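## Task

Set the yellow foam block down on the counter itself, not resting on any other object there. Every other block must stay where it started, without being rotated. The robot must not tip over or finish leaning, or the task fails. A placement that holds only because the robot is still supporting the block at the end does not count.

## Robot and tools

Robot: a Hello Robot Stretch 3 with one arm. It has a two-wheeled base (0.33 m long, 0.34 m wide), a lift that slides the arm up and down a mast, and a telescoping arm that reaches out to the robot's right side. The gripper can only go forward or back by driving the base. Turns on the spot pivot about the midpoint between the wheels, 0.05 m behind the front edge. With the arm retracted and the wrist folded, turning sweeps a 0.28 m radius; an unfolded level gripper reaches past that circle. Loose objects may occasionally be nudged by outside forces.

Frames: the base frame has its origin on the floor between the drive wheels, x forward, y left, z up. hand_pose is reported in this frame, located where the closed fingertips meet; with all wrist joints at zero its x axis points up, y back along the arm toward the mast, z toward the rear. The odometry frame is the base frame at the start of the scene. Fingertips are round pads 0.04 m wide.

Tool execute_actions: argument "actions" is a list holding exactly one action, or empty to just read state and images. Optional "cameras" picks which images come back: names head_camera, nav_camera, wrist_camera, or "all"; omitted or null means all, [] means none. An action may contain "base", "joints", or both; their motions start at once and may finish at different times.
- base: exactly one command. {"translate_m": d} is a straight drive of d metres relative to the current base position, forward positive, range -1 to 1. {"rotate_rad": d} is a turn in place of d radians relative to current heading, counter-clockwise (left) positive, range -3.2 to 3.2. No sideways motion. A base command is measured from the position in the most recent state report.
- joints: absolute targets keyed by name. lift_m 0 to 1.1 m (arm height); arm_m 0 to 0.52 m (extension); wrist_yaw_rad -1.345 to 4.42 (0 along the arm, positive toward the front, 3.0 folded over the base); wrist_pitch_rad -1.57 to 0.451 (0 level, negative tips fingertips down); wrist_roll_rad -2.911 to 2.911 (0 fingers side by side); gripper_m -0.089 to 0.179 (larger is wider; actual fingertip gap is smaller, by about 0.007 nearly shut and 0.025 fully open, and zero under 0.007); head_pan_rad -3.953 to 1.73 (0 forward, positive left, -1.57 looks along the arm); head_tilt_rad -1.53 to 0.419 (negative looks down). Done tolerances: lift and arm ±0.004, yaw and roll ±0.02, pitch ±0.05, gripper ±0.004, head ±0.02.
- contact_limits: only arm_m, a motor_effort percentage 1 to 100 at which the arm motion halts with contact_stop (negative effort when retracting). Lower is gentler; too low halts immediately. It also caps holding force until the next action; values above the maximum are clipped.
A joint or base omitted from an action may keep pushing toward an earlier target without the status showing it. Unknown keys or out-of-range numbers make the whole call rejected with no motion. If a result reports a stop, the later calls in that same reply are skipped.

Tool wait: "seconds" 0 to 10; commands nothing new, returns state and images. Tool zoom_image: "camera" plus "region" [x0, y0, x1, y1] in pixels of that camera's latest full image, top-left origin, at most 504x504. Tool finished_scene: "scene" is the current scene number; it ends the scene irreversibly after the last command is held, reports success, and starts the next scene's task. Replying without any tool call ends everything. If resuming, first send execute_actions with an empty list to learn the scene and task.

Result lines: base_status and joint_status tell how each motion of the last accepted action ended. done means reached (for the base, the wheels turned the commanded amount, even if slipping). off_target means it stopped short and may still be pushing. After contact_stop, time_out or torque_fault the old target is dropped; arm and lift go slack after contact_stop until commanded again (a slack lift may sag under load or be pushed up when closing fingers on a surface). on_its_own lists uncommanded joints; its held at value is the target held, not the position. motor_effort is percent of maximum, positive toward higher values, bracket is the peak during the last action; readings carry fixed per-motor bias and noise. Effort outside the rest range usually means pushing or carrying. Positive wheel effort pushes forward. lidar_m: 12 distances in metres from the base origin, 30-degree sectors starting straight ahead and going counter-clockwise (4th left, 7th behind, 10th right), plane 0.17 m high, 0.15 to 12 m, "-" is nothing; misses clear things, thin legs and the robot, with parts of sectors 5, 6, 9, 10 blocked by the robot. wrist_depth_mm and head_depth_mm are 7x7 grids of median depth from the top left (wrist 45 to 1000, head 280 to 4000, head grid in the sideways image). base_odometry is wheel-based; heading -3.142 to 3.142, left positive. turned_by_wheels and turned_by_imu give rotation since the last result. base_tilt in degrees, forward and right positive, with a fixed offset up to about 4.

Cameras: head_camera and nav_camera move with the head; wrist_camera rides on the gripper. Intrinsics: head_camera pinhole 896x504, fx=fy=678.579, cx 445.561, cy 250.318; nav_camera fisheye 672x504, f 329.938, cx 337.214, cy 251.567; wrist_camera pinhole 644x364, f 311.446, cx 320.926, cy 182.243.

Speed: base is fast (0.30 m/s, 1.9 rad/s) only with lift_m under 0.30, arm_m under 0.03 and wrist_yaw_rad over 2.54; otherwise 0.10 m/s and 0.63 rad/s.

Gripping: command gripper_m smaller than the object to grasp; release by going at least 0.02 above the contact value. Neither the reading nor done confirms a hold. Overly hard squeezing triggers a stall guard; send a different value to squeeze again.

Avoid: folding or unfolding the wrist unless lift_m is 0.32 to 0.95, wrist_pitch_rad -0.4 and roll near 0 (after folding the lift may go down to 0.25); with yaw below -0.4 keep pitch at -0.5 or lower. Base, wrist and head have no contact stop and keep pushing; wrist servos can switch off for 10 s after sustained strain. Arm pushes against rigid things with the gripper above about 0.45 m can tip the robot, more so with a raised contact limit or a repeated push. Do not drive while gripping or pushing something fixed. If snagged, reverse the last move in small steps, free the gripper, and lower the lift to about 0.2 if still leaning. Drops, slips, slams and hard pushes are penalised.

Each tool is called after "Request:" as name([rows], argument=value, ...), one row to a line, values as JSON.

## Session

Request:
execute_actions(actions=[])

Scene clock: 0.00 s.
base_odometry: x=+0.000 y=+0.000 heading=+0.000 (m, m, rad; odometry frame)
turned_by_wheels: +0.000 (rad since the last result)
turned_by_imu: +0.000 (rad since the last result)
base_tilt: forward=-0.9 right=+1.7 (deg)
lidar_m: 1.91 2.12 1.90 0.95 1.00 1.54 1.69 1.61 1.69 2.26 1.42 1.43
head_depth_mm: 2051 2890 2985 2909 2157 1829 1815 / 2028 2751 2782 2753 2185 2062 2046 / 2036 2536 2569 2584 2504 2394 2289 / 2040 2442 2452 2411 2424 2422 2374 / 2026 2290 2286 2277 2287 2295 2281 / 2021 2155 2191 2152 2186 2170 2147 / 2017 2065 2046 2061 2068 2043 2038
base_status: not commanded
joint_positions: lift_m=+0.328 arm_m=+0.001 wrist_yaw_rad=+2.818 wrist_pitch_rad=-0.421 wrist_roll_rad=+0.019 gripper_m=+0.037 head_pan_rad=+0.002 head_tilt_rad=-0.006
joint_status: not commanded
motor_effort: left_wheel=-1 right_wheel=+0 lift_m=+33 arm_m=+0 wrist_yaw_rad=+0 wrist_pitch_rad=+7 wrist_roll_rad=+0 gripper_m=+0 head_pan_rad=+0 head_tilt_rad=+2 (%)
hand_pose: x=+0.0500 y=+0.0665 z=+0.3396 quat_wxyz=(+0.258, +0.712, +0.032, +0.652) (m; base frame)
wrist_depth_mm: - - - - - - - / - - - - - - - / - - - - - - - / - 874 865 870 851 863 843 / - 686 726 680 687 683 675 / 556 586 574 573 586 557 557 / 490 - - 483 479 480 477
pictures: head_camera (sideways: a quarter turn clockwise sets it upright), nav_camera (sideways: a quarter turn counterclockwise sets it upright), wrist_camera
Images, in order (width x height): head_camera 896x504, nav_camera 672x504, wrist_camera 644x364.

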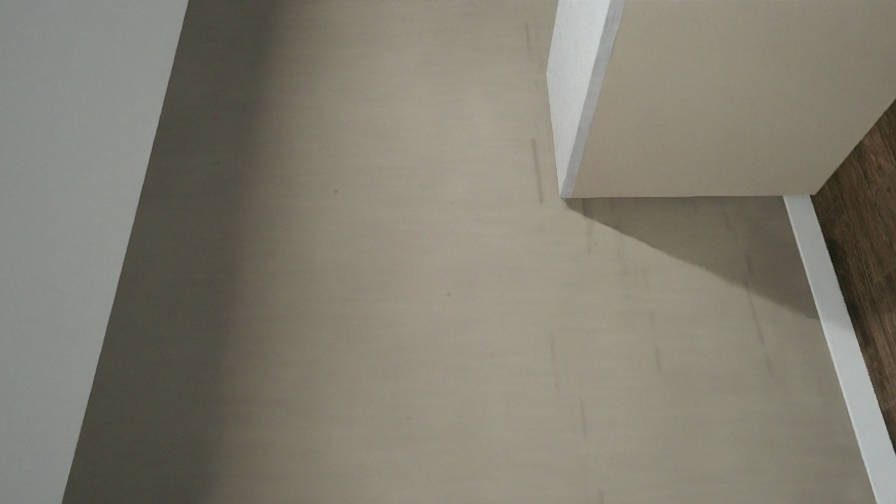

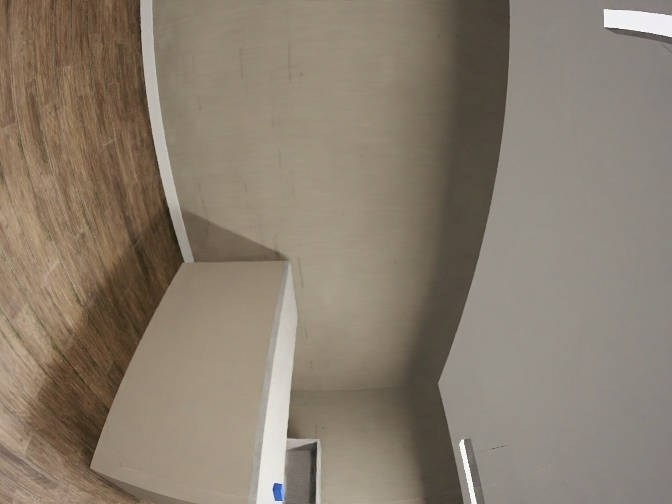

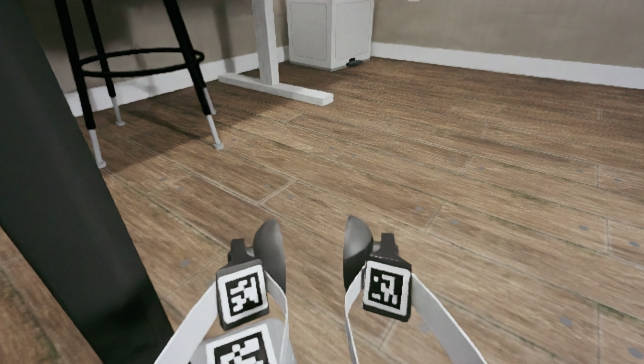

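Request:
execute_actions([
  {"base": {"rotate_rad": -1.10}, "joints": {"lift_m": 0.28, "head_pan_rad": 0.2, "head_tilt_rad": -0.7}},
], cameras=["head_camera","nav_camera"])

Request:
execute_actions([
  {"base": {"translate_m": 1.0}, "joints": {"head_pan_rad": 0.4}},
], cameras=["head_camera","nav_camera"])

Scene clock: 6.23 s.
base_odometry: x=+0.000 y=+0.000 heading=-1.100 (m, m, rad; odometry frame)
turned_by_wheels: -1.100 (rad since the last result)
turned_by_imu: -1.100 (rad since the last result)
base_tilt: forward=-1.2 right=+1.6 (deg)
lidar_m: 1.55 1.42 1.84 2.12 1.89 0.95 1.00 1.53 1.72 1.61 1.67 2.17
head_depth_mm: 2847 3131 2587 2014 1643 1393 1204 / 2817 3119 2572 2028 1655 1395 1203 / 2855 3176 2622 2035 1664 1405 1221 / 2817 1881 2027 1922 1656 1412 1224 / 2804 1369 1562 1787 1683 1416 1220 / 2790 1392 1596 1844 1674 1424 1238 / 2706 1415 1626 1907 1678 1431 1234
base_status: done
joint_positions: lift_m=+0.280 arm_m=+0.001 wrist_yaw_rad=+2.818 wrist_pitch_rad=-0.422 wrist_roll_rad=+0.019 gripper_m=+0.037 head_pan_rad=+0.193 head_tilt_rad=-0.692
joint_status: all done
motor_effort: left_wheel=+2(8) right_wheel=-2(8) lift_m=+29(30) arm_m=+0(0) wrist_yaw_rad=-1(1) wrist_pitch_rad=+7(7) wrist_roll_rad=+0(0) gripper_m=+0(0) head_pan_rad=+3(16) head_tilt_rad=-5(47) (%)
hand_pose: x=+0.0499 y=+0.0664 z=+0.2920 quat_wxyz=(+0.258, +0.712, +0.033, +0.652) (m; base frame)
wrist_depth_mm: - - - - - - - / - - - - - - - / - - - - - - - / - 780 780 772 775 768 767 / - 617 642 611 612 605 608 / 498 522 529 507 524 507 504 / 438 - - 437 432 432 432
pictures: head_camera (sideways: a quarter turn clockwise sets it upright), nav_camera (sideways: a quarter turn counterclockwise sets it upright)
Images, in order (width x height): head_camera 896x504, nav_camera 672x504.

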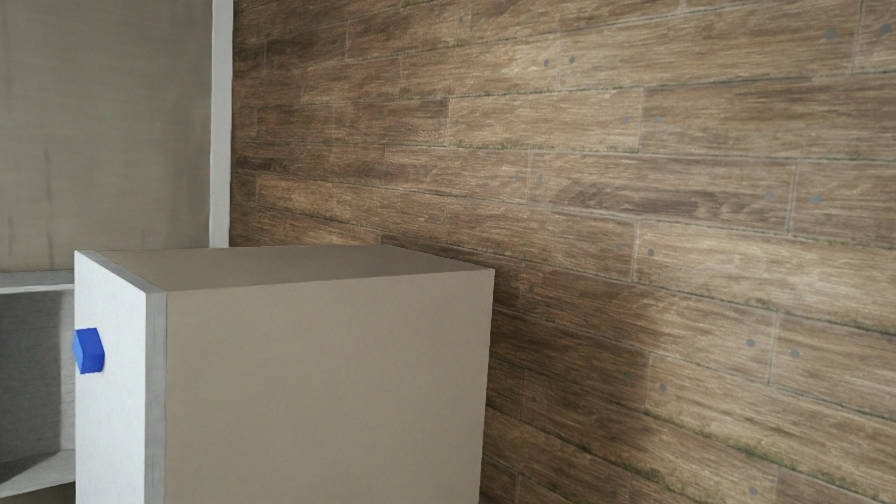

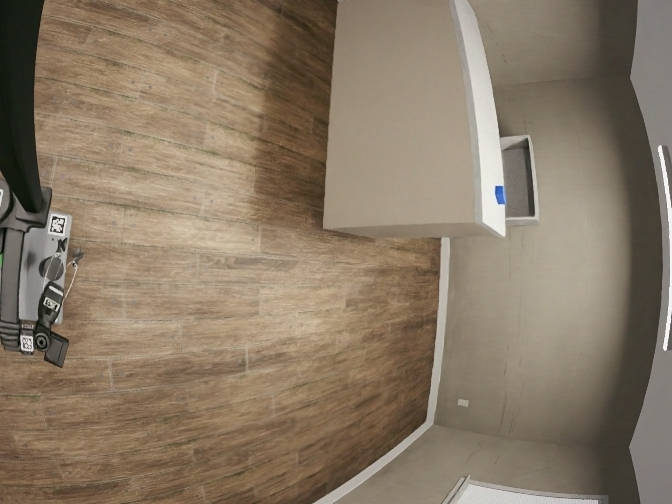

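Scene clock: 11.33 s.
base_odometry: x=+0.454 y=-0.891 heading=-1.100 (m, m, rad; odometry frame)
turned_by_wheels: +0.000 (rad since the last result)
turned_by_imu: +0.006 (rad since the last result)
base_tilt: forward=-1.2 right=+1.7 (deg)
lidar_m: 2.25 0.55 0.53 1.20 2.24 2.34 1.99 2.37 1.66 1.56 1.60 2.07
head_depth_mm: 1934 2150 2355 2017 1658 1388 1211 / 2015 2209 2444 2027 1653 1406 1205 / 1983 2222 2452 2049 1655 1400 1218 / 2046 2188 1096 1239 1409 1380 1221 / 2160 2254 860 916 1008 1127 1183 / 2192 2353 791 723 780 884 1120 / 2157 2197 799 635 693 898 1186
base_status: done
joint_positions: lift_m=+0.280 arm_m=+0.001 wrist_yaw_rad=+2.818 wrist_pitch_rad=-0.422 wrist_roll_rad=+0.019 gripper_m=+0.037 head_pan_rad=+0.393 head_tilt_rad=-0.692
joint_status: all done
motor_effort: left_wheel=+1(7) right_wheel=-2(3) lift_m=+29(29) arm_m=-1(0) wrist_yaw_rad=+1(1) wrist_pitch_rad=+7(7) wrist_roll_rad=+0(0) gripper_m=+0(0) head_pan_rad=+2(17) head_tilt_rad=-5(5) (%)
hand_pose: x=+0.0499 y=+0.0664 z=+0.2919 quat_wxyz=(+0.258, +0.712, +0.033, +0.652) (m; base frame)
wrist_depth_mm: - - - 809 517 551 674 / - - - 889 556 614 773 / - - - 926 623 704 968 / - 791 783 775 690 738 768 / - 623 640 617 618 601 604 / 497 519 526 509 524 501 509 / 441 - - 436 433 432 431
pictures: head_camera (sideways: a quarter turn clockwise sets it upright), nav_camera (sideways: a quarter turn counterclockwise sets it upright)
Images, in order (width x height): head_camera 896x504, nav_camera 672x504.

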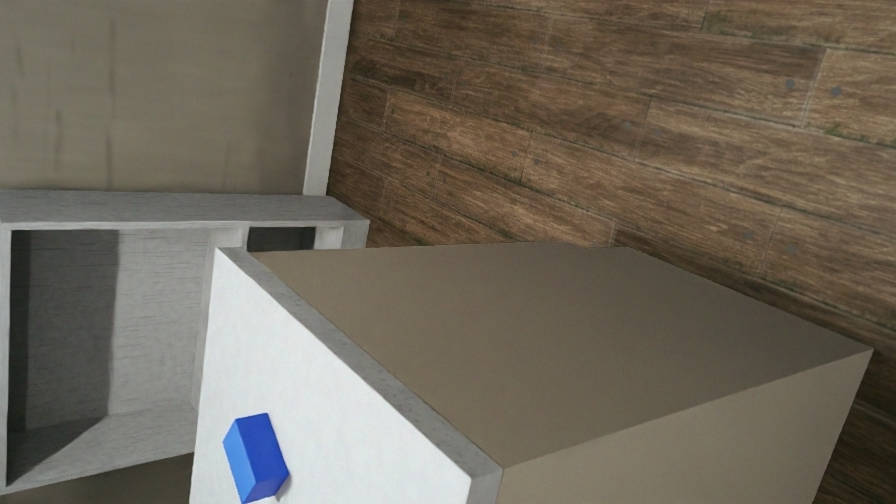

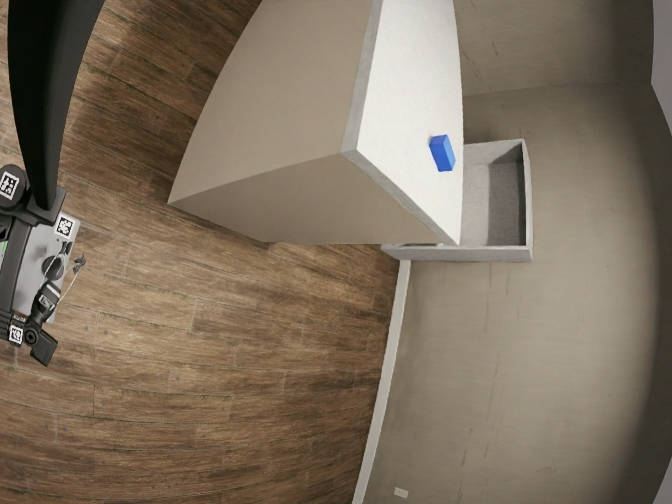

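Request:
execute_actions([
  {"base": {"translate_m": 1.0}, "joints": {"head_pan_rad": 1.4, "head_tilt_rad": -0.8}},
], cameras=["head_camera","nav_camera"])

Scene clock: 18.27 s.
base_odometry: x=+0.908 y=-1.782 heading=-1.100 (m, m, rad; odometry frame)
turned_by_wheels: +0.000 (rad since the last result)
turned_by_imu: +0.006 (rad since the last result)
base_tilt: forward=-1.1 right=+1.6 (deg)
lidar_m: 1.26 1.16 1.61 0.43 0.43 0.57 3.03 2.28 1.59 1.50 1.53 1.34
head_depth_mm: 2223 2449 2078 1800 1512 1316 1165 / 2175 2477 2239 1816 1536 1321 1158 / 2118 2421 2278 1815 1533 1318 1162 / 2095 2396 2266 1840 1554 1339 1173 / 2039 2307 2261 1839 1522 1177 1147 / 1993 2186 741 565 645 799 1020 / 1247 874 669 545 608 731 -
base_status: done
joint_positions: lift_m=+0.280 arm_m=+0.001 wrist_yaw_rad=+2.818 wrist_pitch_rad=-0.422 wrist_roll_rad=+0.019 gripper_m=+0.037 head_pan_rad=+1.393 head_tilt_rad=-0.790
joint_status: all done
motor_effort: left_wheel=+0(9) right_wheel=-1(2) lift_m=+29(30) arm_m=+0(0) wrist_yaw_rad=+0(0) wrist_pitch_rad=+7(7) wrist_roll_rad=+0(0) gripper_m=+0(1) head_pan_rad=+2(32) head_tilt_rad=-6(18) (%)
hand_pose: x=+0.0499 y=+0.0664 z=+0.2919 quat_wxyz=(+0.258, +0.712, +0.033, +0.652) (m; base frame)
wrist_depth_mm: 348 817 - - - - - / 377 445 - - - - - / - 438 - - - - - / - 471 782 775 772 774 762 / - 562 635 610 609 607 612 / 477 524 521 508 528 500 505 / 439 - - 432 431 431 428
pictures: head_camera (sideways: a quarter turn clockwise sets it upright), nav_camera (sideways: a quarter turn counterclockwise sets it upright)
Images, in order (width x height): head_camera 896x504, nav_camera 672x504.

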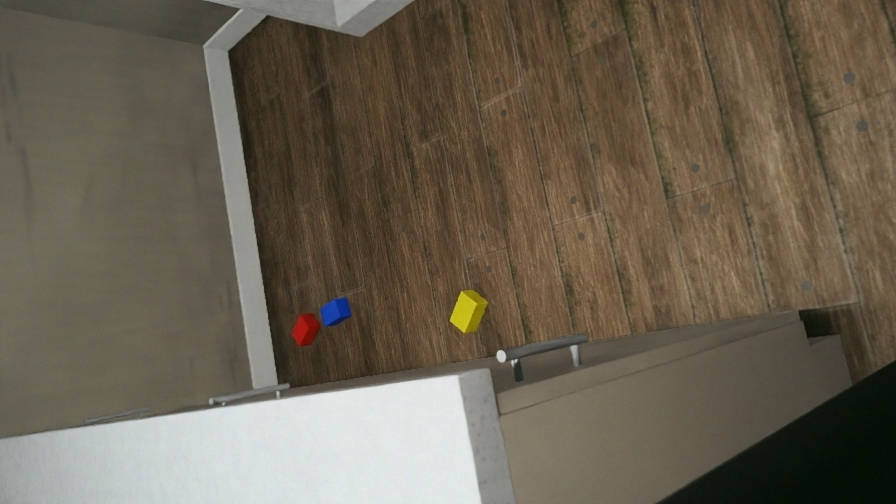

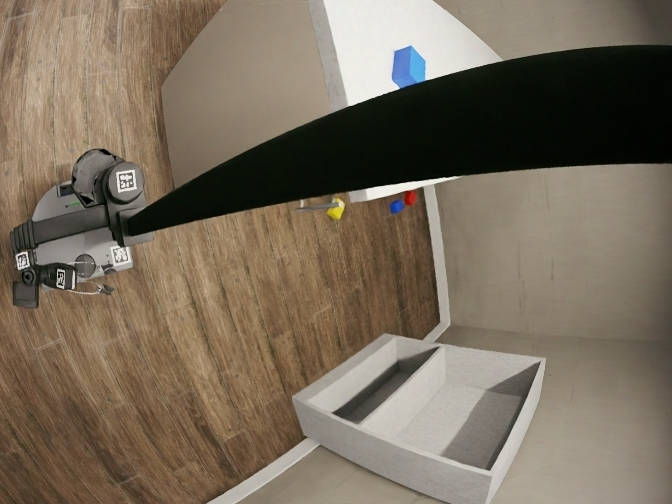

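Request:
execute_actions([
  {"base": {"translate_m": 0.46}, "joints": {"head_pan_rad": -1.5}},
], cameras=[])

Request:
execute_actions([
  {"base": {"rotate_rad": -1.525}, "joints": {"head_pan_rad": -2.9, "head_tilt_rad": -0.8}},
], cameras=["head_camera","nav_camera"])

Scene clock: 33.07 s.
base_odometry: x=+1.116 y=-2.192 heading=-1.100 (m, m, rad; odometry frame)
turned_by_wheels: +0.000 (rad since the last result)
turned_by_imu: +0.002 (rad since the last result)
base_tilt: forward=-0.9 right=+1.6 (deg)
lidar_m: 0.80 0.82 0.86 1.58 0.74 0.67 3.43 2.23 1.55 1.47 1.22 0.85
head_depth_mm: 1294 1478 1713 1806 1535 1322 1164 / 1293 1480 1704 1812 1537 1328 1170 / 1301 1487 1712 1833 1528 1326 1174 / 1301 1488 1721 1821 1548 1336 1177 / 1306 1487 1729 1826 1560 1339 1180 / 1320 1491 1738 1849 1571 1349 1182 / 1326 1503 1750 1863 1559 1352 1190
base_status: done
joint_positions: lift_m=+0.280 arm_m=+0.001 wrist_yaw_rad=+2.818 wrist_pitch_rad=-0.422 wrist_roll_rad=+0.019 gripper_m=+0.037 head_pan_rad=-1.493 head_tilt_rad=-0.791
joint_status: all done
motor_effort: left_wheel=+0(9) right_wheel=+0(5) lift_m=+29(30) arm_m=-1(1) wrist_yaw_rad=+0(0) wrist_pitch_rad=+8(7) wrist_roll_rad=+0(0) gripper_m=+1(1) head_pan_rad=-4(36) head_tilt_rad=-5(7) (%)
hand_pose: x=+0.0499 y=+0.0663 z=+0.2919 quat_wxyz=(+0.258, +0.712, +0.033, +0.652) (m; base frame)
wrist_depth_mm: - - - - 890 807 639 / - - - - 982 844 661 / - - - 980 - 871 678 / - 788 782 781 773 760 687 / - 617 645 614 613 609 614 / 502 519 531 512 522 505 503 / 439 - - 431 433 433 432
pictures: none
No camera images: the call's "cameras" was empty. Leave "cameras" out to get every camera's image.

Scene clock: 35.40 s.
base_odometry: x=+1.116 y=-2.192 heading=-2.625 (m, m, rad; odometry frame)
turned_by_wheels: -1.525 (rad since the last result)
turned_by_imu: -1.522 (rad since the last result)
base_tilt: forward=-1.1 right=+1.6 (deg)
lidar_m: 1.47 1.15 0.84 0.80 0.83 0.86 1.97 0.70 0.67 3.46 2.09 1.52
head_depth_mm: 1981 2267 2178 1806 1525 1324 1161 / 2036 2330 2264 1803 1521 1326 1193 / 2075 2398 2240 1824 1535 1329 1176 / 1631 1823 2052 1808 1550 1336 1173 / 1294 1324 1440 1611 1565 1342 1179 / 1236 1010 1093 1176 1271 1334 1180 / 1243 899 892 949 1020 1269 1196
base_status: done
joint_positions: lift_m=+0.280 arm_m=+0.001 wrist_yaw_rad=+2.818 wrist_pitch_rad=-0.422 wrist_roll_rad=+0.019 gripper_m=+0.037 head_pan_rad=-2.893 head_tilt_rad=-0.791
joint_status: all done
motor_effort: left_wheel=+1(8) right_wheel=-2(6) lift_m=+29(30) arm_m=-1(1) wrist_yaw_rad=+0(0) wrist_pitch_rad=+7(7) wrist_roll_rad=+0(0) gripper_m=+1(1) head_pan_rad=-2(36) head_tilt_rad=-5(6) (%)
hand_pose: x=+0.0499 y=+0.0663 z=+0.2919 quat_wxyz=(+0.258, +0.712, +0.033, +0.652) (m; base frame)
wrist_depth_mm: 640 687 762 841 949 - - / 689 743 830 945 - - - / - 798 880 983 - - - / - 782 784 773 759 767 753 / - 622 648 611 608 609 604 / 495 515 530 507 517 508 506 / 440 - - 434 432 433 429
pictures: head_camera (sideways: a quarter turn clockwise sets it upright), nav_camera (sideways: a quarter turn counterclockwise sets it upright)
Images, in order (width x height): head_camera 896x504, nav_camera 672x504.

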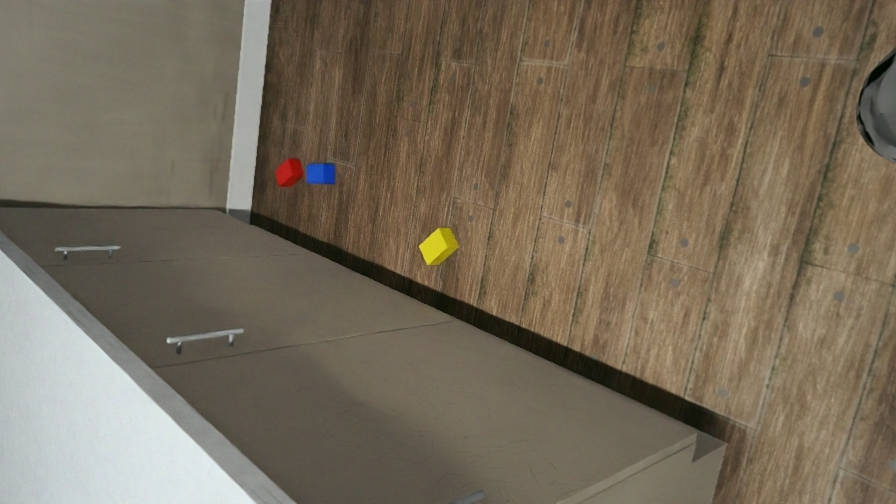

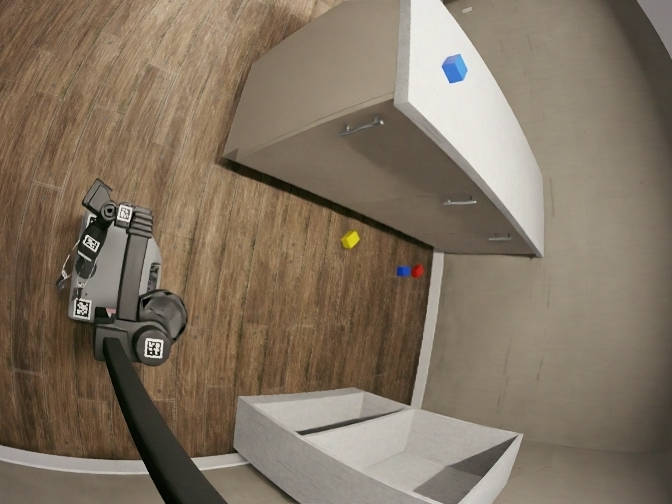

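Request:
execute_actions([
  {"base": {"translate_m": -1.0}, "joints": {"head_pan_rad": -2.1, "head_tilt_rad": -1.2}},
], cameras=["head_camera","nav_camera"])

Scene clock: 43.40 s.
base_odometry: x=+1.986 y=-1.698 heading=-2.624 (m, m, rad; odometry frame)
turned_by_wheels: +0.000 (rad since the last result)
turned_by_imu: -0.007 (rad since the last result)
base_tilt: forward=-1.0 right=+1.5 (deg)
lidar_m: 2.46 1.14 0.53 0.73 0.72 0.69 1.29 0.72 0.52 0.50 0.51 0.70
head_depth_mm: 765 1005 1453 1371 1270 - - / 706 900 1250 1371 1282 - - / 652 816 1091 1383 1309 - 1097 / 608 746 972 1357 1312 - 1120 / 542 688 872 1192 1296 1200 1131 / 528 637 789 1048 1300 1211 1136 / 518 594 724 934 1282 1218 1137
base_status: done
joint_positions: lift_m=+0.280 arm_m=+0.001 wrist_yaw_rad=+2.818 wrist_pitch_rad=-0.422 wrist_roll_rad=+0.019 gripper_m=+0.037 head_pan_rad=-2.107 head_tilt_rad=-1.186
joint_status: all done
motor_effort: left_wheel=+1(6) right_wheel=-2(10) lift_m=+30(29) arm_m=-1(0) wrist_yaw_rad=+0(0) wrist_pitch_rad=+7(8) wrist_roll_rad=+0(0) gripper_m=+0(1) head_pan_rad=+2(34) head_tilt_rad=-9(37) (%)
hand_pose: x=+0.0499 y=+0.0663 z=+0.2919 quat_wxyz=(+0.258, +0.712, +0.033, +0.652) (m; base frame)
wrist_depth_mm: 582 635 696 663 949 - - / 629 677 739 731 - - - / - 722 765 732 - - - / - 590 617 660 755 763 756 / - 574 605 610 620 613 601 / 501 521 529 506 520 509 501 / 435 - - 431 435 433 428
pictures: head_camera (sideways: a quarter turn clockwise sets it upright), nav_camera (sideways: a quarter turn counterclockwise sets it upright)
Images, in order (width x height): head_camera 896x504, nav_camera 672x504.

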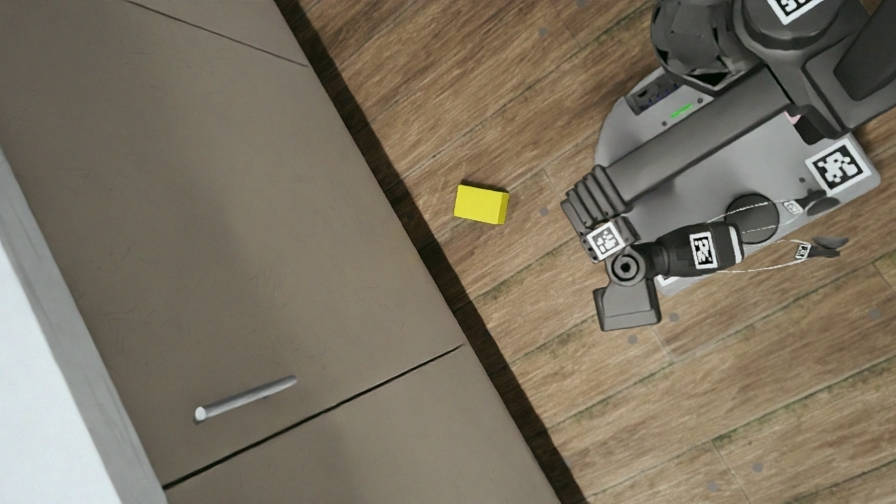

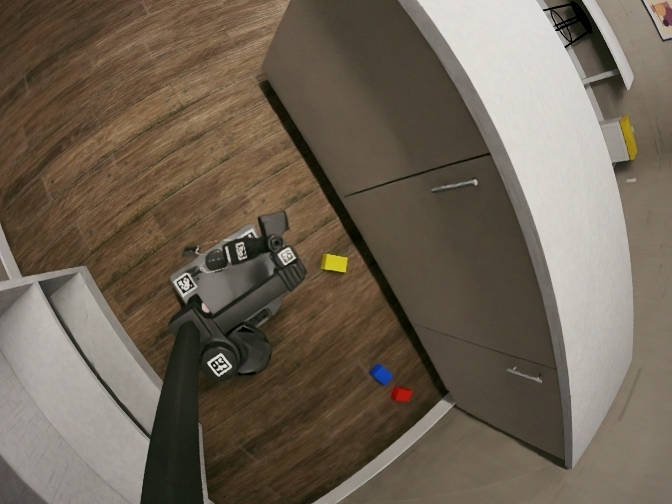

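Request:
execute_actions([
  {"base": {"translate_m": -0.245}, "joints": {"lift_m": 0.42, "arm_m": 0.06, "head_pan_rad": -1.6}},
], cameras=[])

Request:
execute_actions([
  {"joints": {"wrist_yaw_rad": -0.7, "wrist_pitch_rad": -1.5, "arm_m": 0.13, "wrist_roll_rad": 0}},
], cameras=["head_camera"])

Request:
execute_actions([
  {"joints": {"lift_m": 0.30, "arm_m": 0.25, "gripper_m": 0.13}, "contact_limits": {"arm_m": 20}},
], cameras=["head_camera","wrist_camera"])

Scene clock: 61.97 s.
base_odometry: x=+2.199 y=-1.576 heading=-2.624 (m, m, rad; odometry frame)
turned_by_wheels: +0.000 (rad since the last result)
turned_by_imu: -0.002 (rad since the last result)
base_tilt: forward=-0.9 right=+1.6 (deg)
lidar_m: 2.71 0.68 0.71 0.73 0.76 1.09 1.05 0.72 0.52 0.50 0.52 0.71
head_depth_mm: 519 665 878 1339 1265 1195 - / 521 660 871 1332 - - - / 520 657 863 1310 1251 - - / 522 650 857 1340 1290 1190 1123 / 525 646 852 1342 1290 1208 1130 / 526 626 844 1219 1299 1212 1138 / 523 642 830 1202 1308 1224 1136
base_status: done
joint_positions: lift_m=+0.420 arm_m=+0.060 wrist_yaw_rad=+2.818 wrist_pitch_rad=-0.422 wrist_roll_rad=+0.019 gripper_m=+0.037 head_pan_rad=-1.606 head_tilt_rad=-1.186
joint_status: all done
motor_effort: left_wheel=+1(10) right_wheel=-2(9) lift_m=+38(40) arm_m=+4(5) wrist_yaw_rad=+0(1) wrist_pitch_rad=+7(7) wrist_roll_rad=+0(0) gripper_m=+0(1) head_pan_rad=+2(28) head_tilt_rad=-9(8) (%)
hand_pose: x=+0.0499 y=+0.0076 z=+0.4316 quat_wxyz=(+0.258, +0.712, +0.033, +0.652) (m; base frame)
wrist_depth_mm: - 673 717 786 684 - - / - 714 818 902 864 - - / - 814 887 991 968 - - / 572 851 847 856 941 - - / 805 701 726 801 816 821 807 / 691 676 689 682 706 678 667 / 585 585 - 579 572 588 578
pictures: none
No camera images: the call's "cameras" was empty. Leave "cameras" out to get every camera's image.

Scene clock: 64.73 s.
base_odometry: x=+2.199 y=-1.576 heading=-2.624 (m, m, rad; odometry frame)
turned_by_wheels: +0.000 (rad since the last result)
turned_by_imu: +0.000 (rad since the last result)
base_tilt: forward=-1.0 right=+1.5 (deg)
lidar_m: 2.71 0.68 0.71 0.73 0.76 1.09 1.05 0.72 0.52 0.50 0.52 0.70
head_depth_mm: 518 667 878 1334 1277 1198 - / 521 661 874 1193 - - - / 520 658 866 1123 1268 - - / 522 652 859 1343 1281 1206 1123 / 525 648 848 1351 1286 1202 1132 / 528 626 845 1211 1297 1211 1129 / 524 638 832 1202 1301 1215 1143
base_status: not commanded
joint_positions: lift_m=+0.420 arm_m=+0.130 wrist_yaw_rad=-0.698 wrist_pitch_rad=-1.495 wrist_roll_rad=+0.004 gripper_m=+0.037 head_pan_rad=-1.606 head_tilt_rad=-1.186
joint_status: all done
motor_effort: left_wheel=+1(1) right_wheel=-2(2) lift_m=+37(38) arm_m=+3(2) wrist_yaw_rad=-2(1) wrist_pitch_rad=-2(8) wrist_roll_rad=-1(3) gripper_m=+1(1) head_pan_rad=+2(2) head_tilt_rad=-8(9) (%)
hand_pose: x=-0.0186 y=-0.2709 z=+0.3012 quat_wxyz=(+0.321, +0.273, -0.652, -0.630) (m; base frame)
wrist_depth_mm: 233 291 448 452 455 470 472 / 273 442 450 456 463 464 472 / 419 452 419 460 472 469 482 / 452 458 465 469 473 481 492 / 457 462 465 473 - - - / 464 467 477 479 - - - / 470 474 487 486 - - -
pictures: head_camera (sideways: a quarter turn clockwise sets it upright)
Images, in order (width x height): head_camera 896x504.

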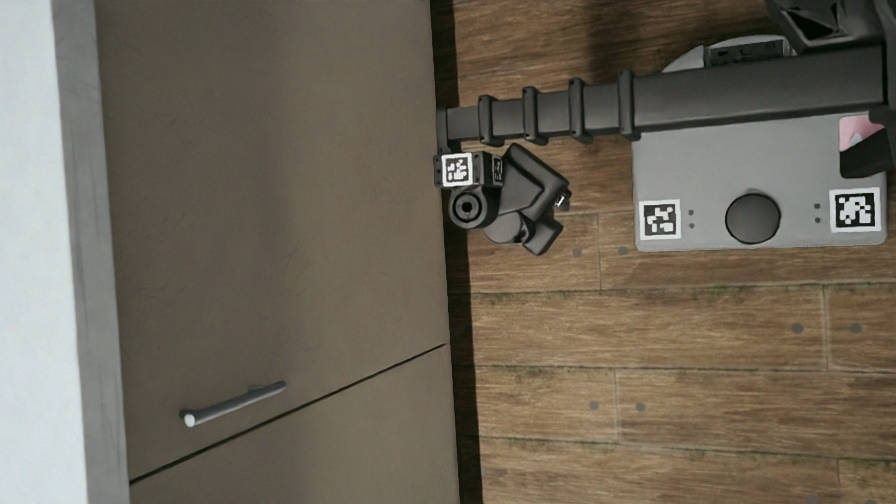

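Scene clock: 66.87 s.
base_odometry: x=+2.199 y=-1.576 heading=-2.624 (m, m, rad; odometry frame)
turned_by_wheels: +0.000 (rad since the last result)
turned_by_imu: +0.000 (rad since the last result)
base_tilt: forward=-1.1 right=+1.5 (deg)
lidar_m: 2.71 0.68 0.71 0.73 0.76 1.09 1.05 0.72 0.52 0.50 0.52 0.70
head_depth_mm: 519 668 881 1334 1269 1198 - / 522 662 875 1326 1282 - - / 520 658 864 1337 1268 - - / 522 652 856 1338 1280 1203 1121 / 526 646 852 1357 1292 1201 1130 / 526 626 841 1213 1306 1207 1141 / 525 640 835 1203 1304 1217 1145
base_status: not commanded
joint_positions: lift_m=+0.300 arm_m=+0.250 wrist_yaw_rad=-0.699 wrist_pitch_rad=-1.496 wrist_roll_rad=+0.004 gripper_m=+0.130 head_pan_rad=-1.606 head_tilt_rad=-1.186
joint_status: all done
motor_effort: left_wheel=+2(1) right_wheel=-2(2) lift_m=+29(39) arm_m=+4(6) wrist_yaw_rad=+0(3) wrist_pitch_rad=-2(2) wrist_roll_rad=-1(1) gripper_m=+1(98) head_pan_rad=+2(2) head_tilt_rad=-8(8) (%)
contact_limits: arm_m 20 (drawing in: default 21, maximum 35; extending or still: default 29, maximum 48)
hand_pose: x=-0.0185 y=-0.3907 z=+0.1816 quat_wxyz=(+0.321, +0.273, -0.652, -0.630) (m; base frame)
wrist_depth_mm: 95 112 159 334 336 342 347 / 109 137 331 338 341 347 350 / 132 175 337 345 346 352 356 / 163 338 342 342 350 354 359 / 337 341 347 304 355 359 362 / 343 - 351 353 361 - - / 346 352 358 360 365 - -
pictures: head_camera (sideways: a quarter turn clockwise sets it upright), wrist_camera
Images, in order (width x height): head_camera 896x504, wrist_camera 644x364.

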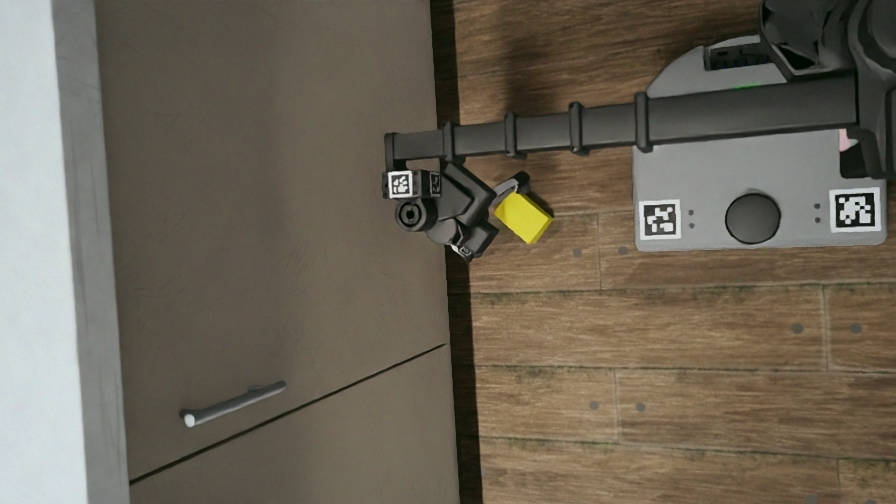

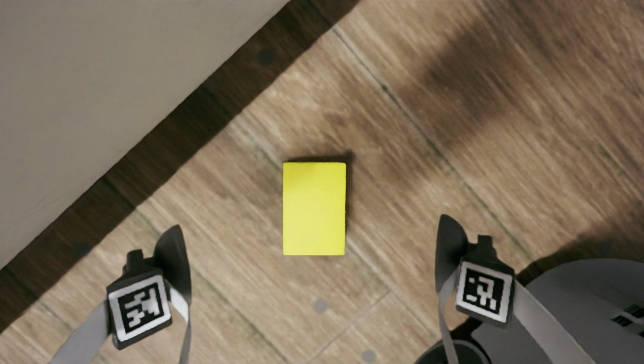

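Request:
execute_actions([
  {"joints": {"lift_m": 0.137, "gripper_m": 0.115}},
], cameras=["wrist_camera"])

Scene clock: 71.33 s.
base_odometry: x=+2.199 y=-1.576 heading=-2.624 (m, m, rad; odometry frame)
turned_by_wheels: +0.000 (rad since the last result)
turned_by_imu: -0.001 (rad since the last result)
base_tilt: forward=-1.1 right=+1.8 (deg)
lidar_m: 2.71 0.68 0.71 0.73 0.76 1.09 1.05 0.72 0.52 0.50 0.52 0.70
head_depth_mm: 519 668 880 1340 1259 1197 - / 521 661 875 1327 1278 - - / 519 657 864 1118 1279 - - / 522 652 855 1181 1284 1203 1131 / 526 649 848 1341 1296 1204 1129 / 525 625 839 1219 1297 1210 1139 / 525 640 835 1203 1305 1227 1128
base_status: not commanded
joint_positions: lift_m=+0.137 arm_m=+0.250 wrist_yaw_rad=-0.699 wrist_pitch_rad=-1.496 wrist_roll_rad=+0.004 gripper_m=+0.115 head_pan_rad=-1.606 head_tilt_rad=-1.186
joint_status: all done
motor_effort: left_wheel=+1(1) right_wheel=-2(2) lift_m=+29(25) arm_m=+3(4) wrist_yaw_rad=-2(1) wrist_pitch_rad=-2(2) wrist_roll_rad=-1(1) gripper_m=+0(69) head_pan_rad=+2(2) head_tilt_rad=-8(9) (%)
hand_pose: x=-0.0185 y=-0.3907 z=+0.0185 quat_wxyz=(+0.321, +0.273, -0.652, -0.630) (m; base frame)
wrist_depth_mm: 161 169 171 173 175 177 180 / 169 171 172 175 178 180 183 / 171 172 175 177 179 182 185 / 174 175 177 135 182 184 187 / 175 177 179 136 183 187 190 / 178 178 181 138 187 190 193 / 180 183 184 140 190 192 195
pictures: wrist_camera
Images, in order (width x height): wrist_camera 644x364.

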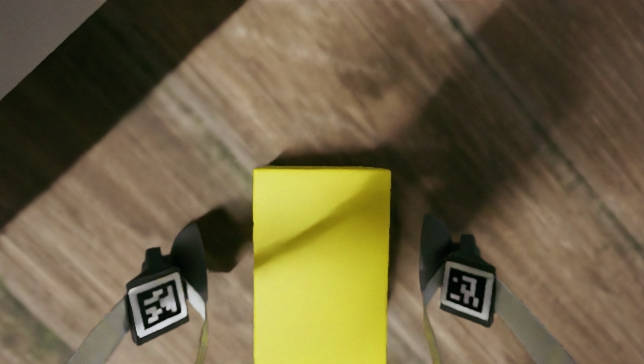

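Request:
execute_actions([
  {"joints": {"gripper_m": 0.02}},
], cameras=["wrist_camera"])

Scene clock: 74.23 s.
base_odometry: x=+2.199 y=-1.576 heading=-2.624 (m, m, rad; odometry frame)
turned_by_wheels: +0.000 (rad since the last result)
turned_by_imu: +0.000 (rad since the last result)
base_tilt: forward=-0.8 right=+1.6 (deg)
lidar_m: 2.71 0.68 0.70 0.73 0.76 1.09 1.05 0.72 0.52 0.50 0.52 0.70
head_depth_mm: 518 665 879 1345 1260 1193 - / 522 660 871 1332 1277 - - / 521 654 863 1110 1271 - - / 521 652 853 1175 1288 1196 1128 / 525 647 846 1351 1296 1206 1125 / 525 622 842 1217 1304 1214 1135 / 524 639 831 1196 1308 1223 1135
base_status: not commanded
joint_positions: lift_m=+0.137 arm_m=+0.250 wrist_yaw_rad=-0.699 wrist_pitch_rad=-1.496 wrist_roll_rad=+0.004 gripper_m=+0.021 head_pan_rad=-1.606 head_tilt_rad=-1.186
joint_status: all done
motor_effort: left_wheel=+1(1) right_wheel=-2(2) lift_m=+29(29) arm_m=+4(4) wrist_yaw_rad=-1(1) wrist_pitch_rad=-2(2) wrist_roll_rad=-1(1) gripper_m=-19(99) head_pan_rad=+2(3) head_tilt_rad=-8(9) (%)
hand_pose: x=-0.0185 y=-0.3907 z=+0.0185 quat_wxyz=(+0.321, +0.273, -0.652, -0.630) (m; base frame)
wrist_depth_mm: 162 168 170 173 175 177 180 / 169 171 173 175 177 179 182 / 171 173 175 177 180 182 184 / 173 175 176 131 182 185 187 / 176 178 178 132 184 187 190 / 178 180 132 134 - 190 193 / 180 182 184 135 190 192 195
pictures: wrist_camera
Images, in order (width x height): wrist_camera 644x364.

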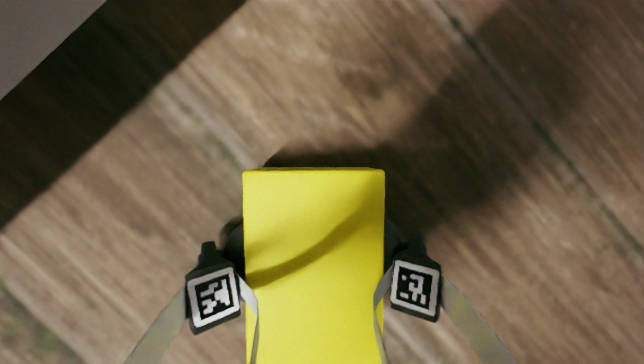

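Request:
execute_actions([
  {"joints": {"lift_m": 1.098, "arm_m": 0.19, "head_tilt_rad": -0.8, "head_pan_rad": -1.4}},
])

Scene clock: 86.03 s.
base_odometry: x=+2.199 y=-1.576 heading=-2.624 (m, m, rad; odometry frame)
turned_by_wheels: +0.000 (rad since the last result)
turned_by_imu: -0.002 (rad since the last result)
base_tilt: forward=-1.0 right=+1.6 (deg)
lidar_m: 2.71 0.68 0.71 0.73 0.77 1.09 1.05 0.72 0.52 0.50 0.52 0.70
head_depth_mm: - - 594 402 780 993 1158 / 3497 - 599 383 793 1030 1164 / 3533 818 641 589 819 1071 1165 / 3560 826 643 679 847 1119 1167 / 3682 834 647 688 880 1169 1176 / 3650 842 650 716 902 1260 1175 / 3852 850 656 737 936 1297 1188
base_status: not commanded
joint_positions: lift_m=+1.097 arm_m=+0.190 wrist_yaw_rad=-0.699 wrist_pitch_rad=-1.496 wrist_roll_rad=+0.004 gripper_m=+0.021 head_pan_rad=-1.407 head_tilt_rad=-0.804
joint_status: all done
motor_effort: left_wheel=+1(1) right_wheel=-3(2) lift_m=+38(43) arm_m=-4(3) wrist_yaw_rad=-1(1) wrist_pitch_rad=-2(2) wrist_roll_rad=-1(1) gripper_m=-19(20) head_pan_rad=+2(17) head_tilt_rad=+2(30) (%)
hand_pose: x=-0.0185 y=-0.3315 z=+0.9785 quat_wxyz=(+0.321, +0.273, -0.652, -0.630) (m; base frame)
wrist_depth_mm: 214 217 237 485 - - - / 217 219 384 873 - - - / 220 313 584 - - - - / 238 428 788 130 - - - / 376 734 - 132 - - - / 553 - 132 134 - - - / - - - 135 - - -
pictures: head_camera (sideways: a quarter turn clockwise sets it upright), nav_camera (sideways: a quarter turn counterclockwise sets it upright), wrist_camera
Images, in order (width x height): head_camera 896x504, nav_camera 672x504, wrist_camera 644x364.

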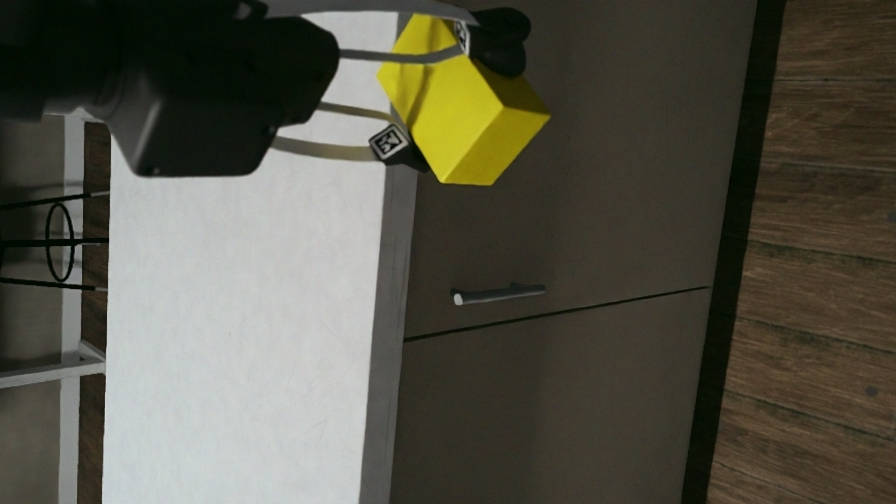

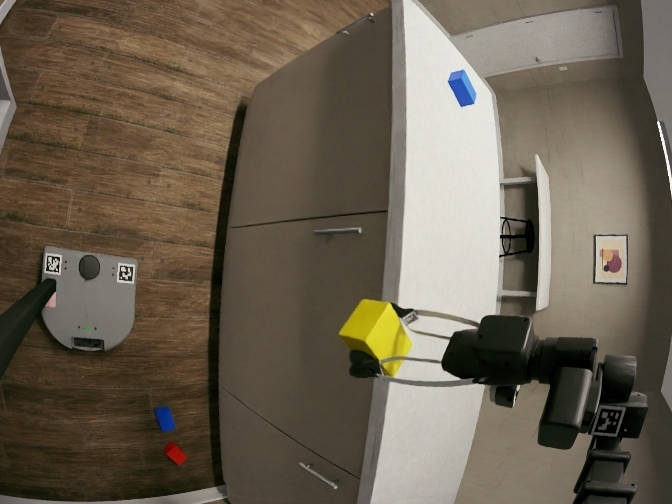

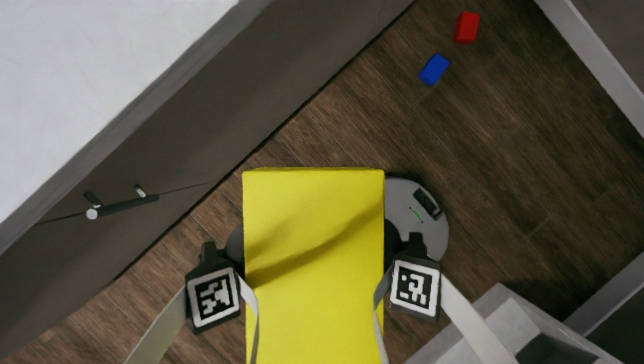

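The block clears the counter by about 5 cm, so I'll extend the arm.

Request:
execute_actions([
  {"joints": {"arm_m": 0.51, "head_tilt_rad": -0.55, "head_pan_rad": -1.55}},
], cameras=["head_camera","wrist_camera"])

Scene clock: 91.50 s.
base_odometry: x=+2.199 y=-1.576 heading=-2.624 (m, m, rad; odometry frame)
turned_by_wheels: +0.000 (rad since the last result)
turned_by_imu: -0.001 (rad since the last result)
base_tilt: forward=-1.1 right=+1.8 (deg)
lidar_m: 2.71 0.69 0.71 0.73 0.76 1.09 1.05 0.72 0.52 0.50 0.52 0.70
head_depth_mm: 3457 3702 1028 724 599 693 812 / 3471 3722 1042 729 601 700 818 / - - 992 677 605 704 822 / 3468 3709 1068 737 609 705 833 / 3552 3669 1082 746 612 710 835 / 3480 3901 1079 748 612 716 845 / 3516 3761 1098 752 616 721 850
base_status: not commanded
joint_positions: lift_m=+1.097 arm_m=+0.510 wrist_yaw_rad=-0.700 wrist_pitch_rad=-1.496 wrist_roll_rad=+0.004 gripper_m=+0.021 head_pan_rad=-1.543 head_tilt_rad=-0.557
joint_status: all done
motor_effort: left_wheel=+1(2) right_wheel=-2(2) lift_m=+38(38) arm_m=+3(5) wrist_yaw_rad=+0(0) wrist_pitch_rad=-2(2) wrist_roll_rad=-1(1) gripper_m=-20(19) head_pan_rad=-3(16) head_tilt_rad=+3(23) (%)
hand_pose: x=-0.0185 y=-0.6507 z=+0.9785 quat_wxyz=(+0.321, +0.273, -0.652, -0.630) (m; base frame)
wrist_depth_mm: 213 215 218 221 224 227 230 / 216 219 221 225 226 229 233 / 219 220 224 226 230 233 236 / 221 224 226 131 232 236 238 / 224 227 228 132 237 240 242 / 226 230 133 134 - 242 - / 231 232 236 136 242 - -
pictures: head_camera (sideways: a quarter turn clockwise sets it upright), wrist_camera
Images, in order (width x height): head_camera 896x504, wrist_camera 644x364.

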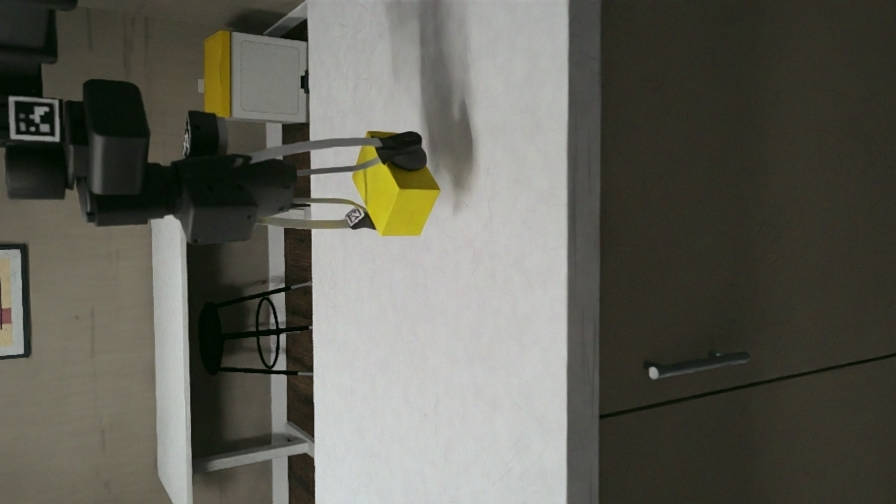

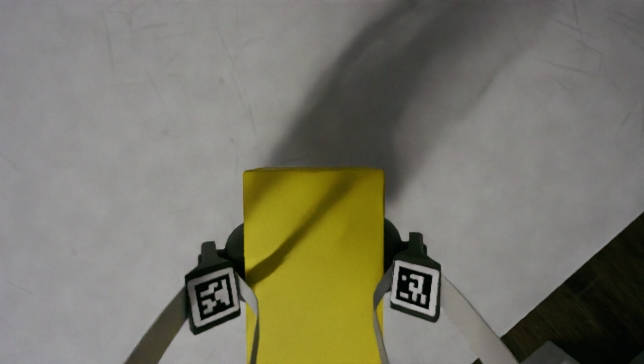

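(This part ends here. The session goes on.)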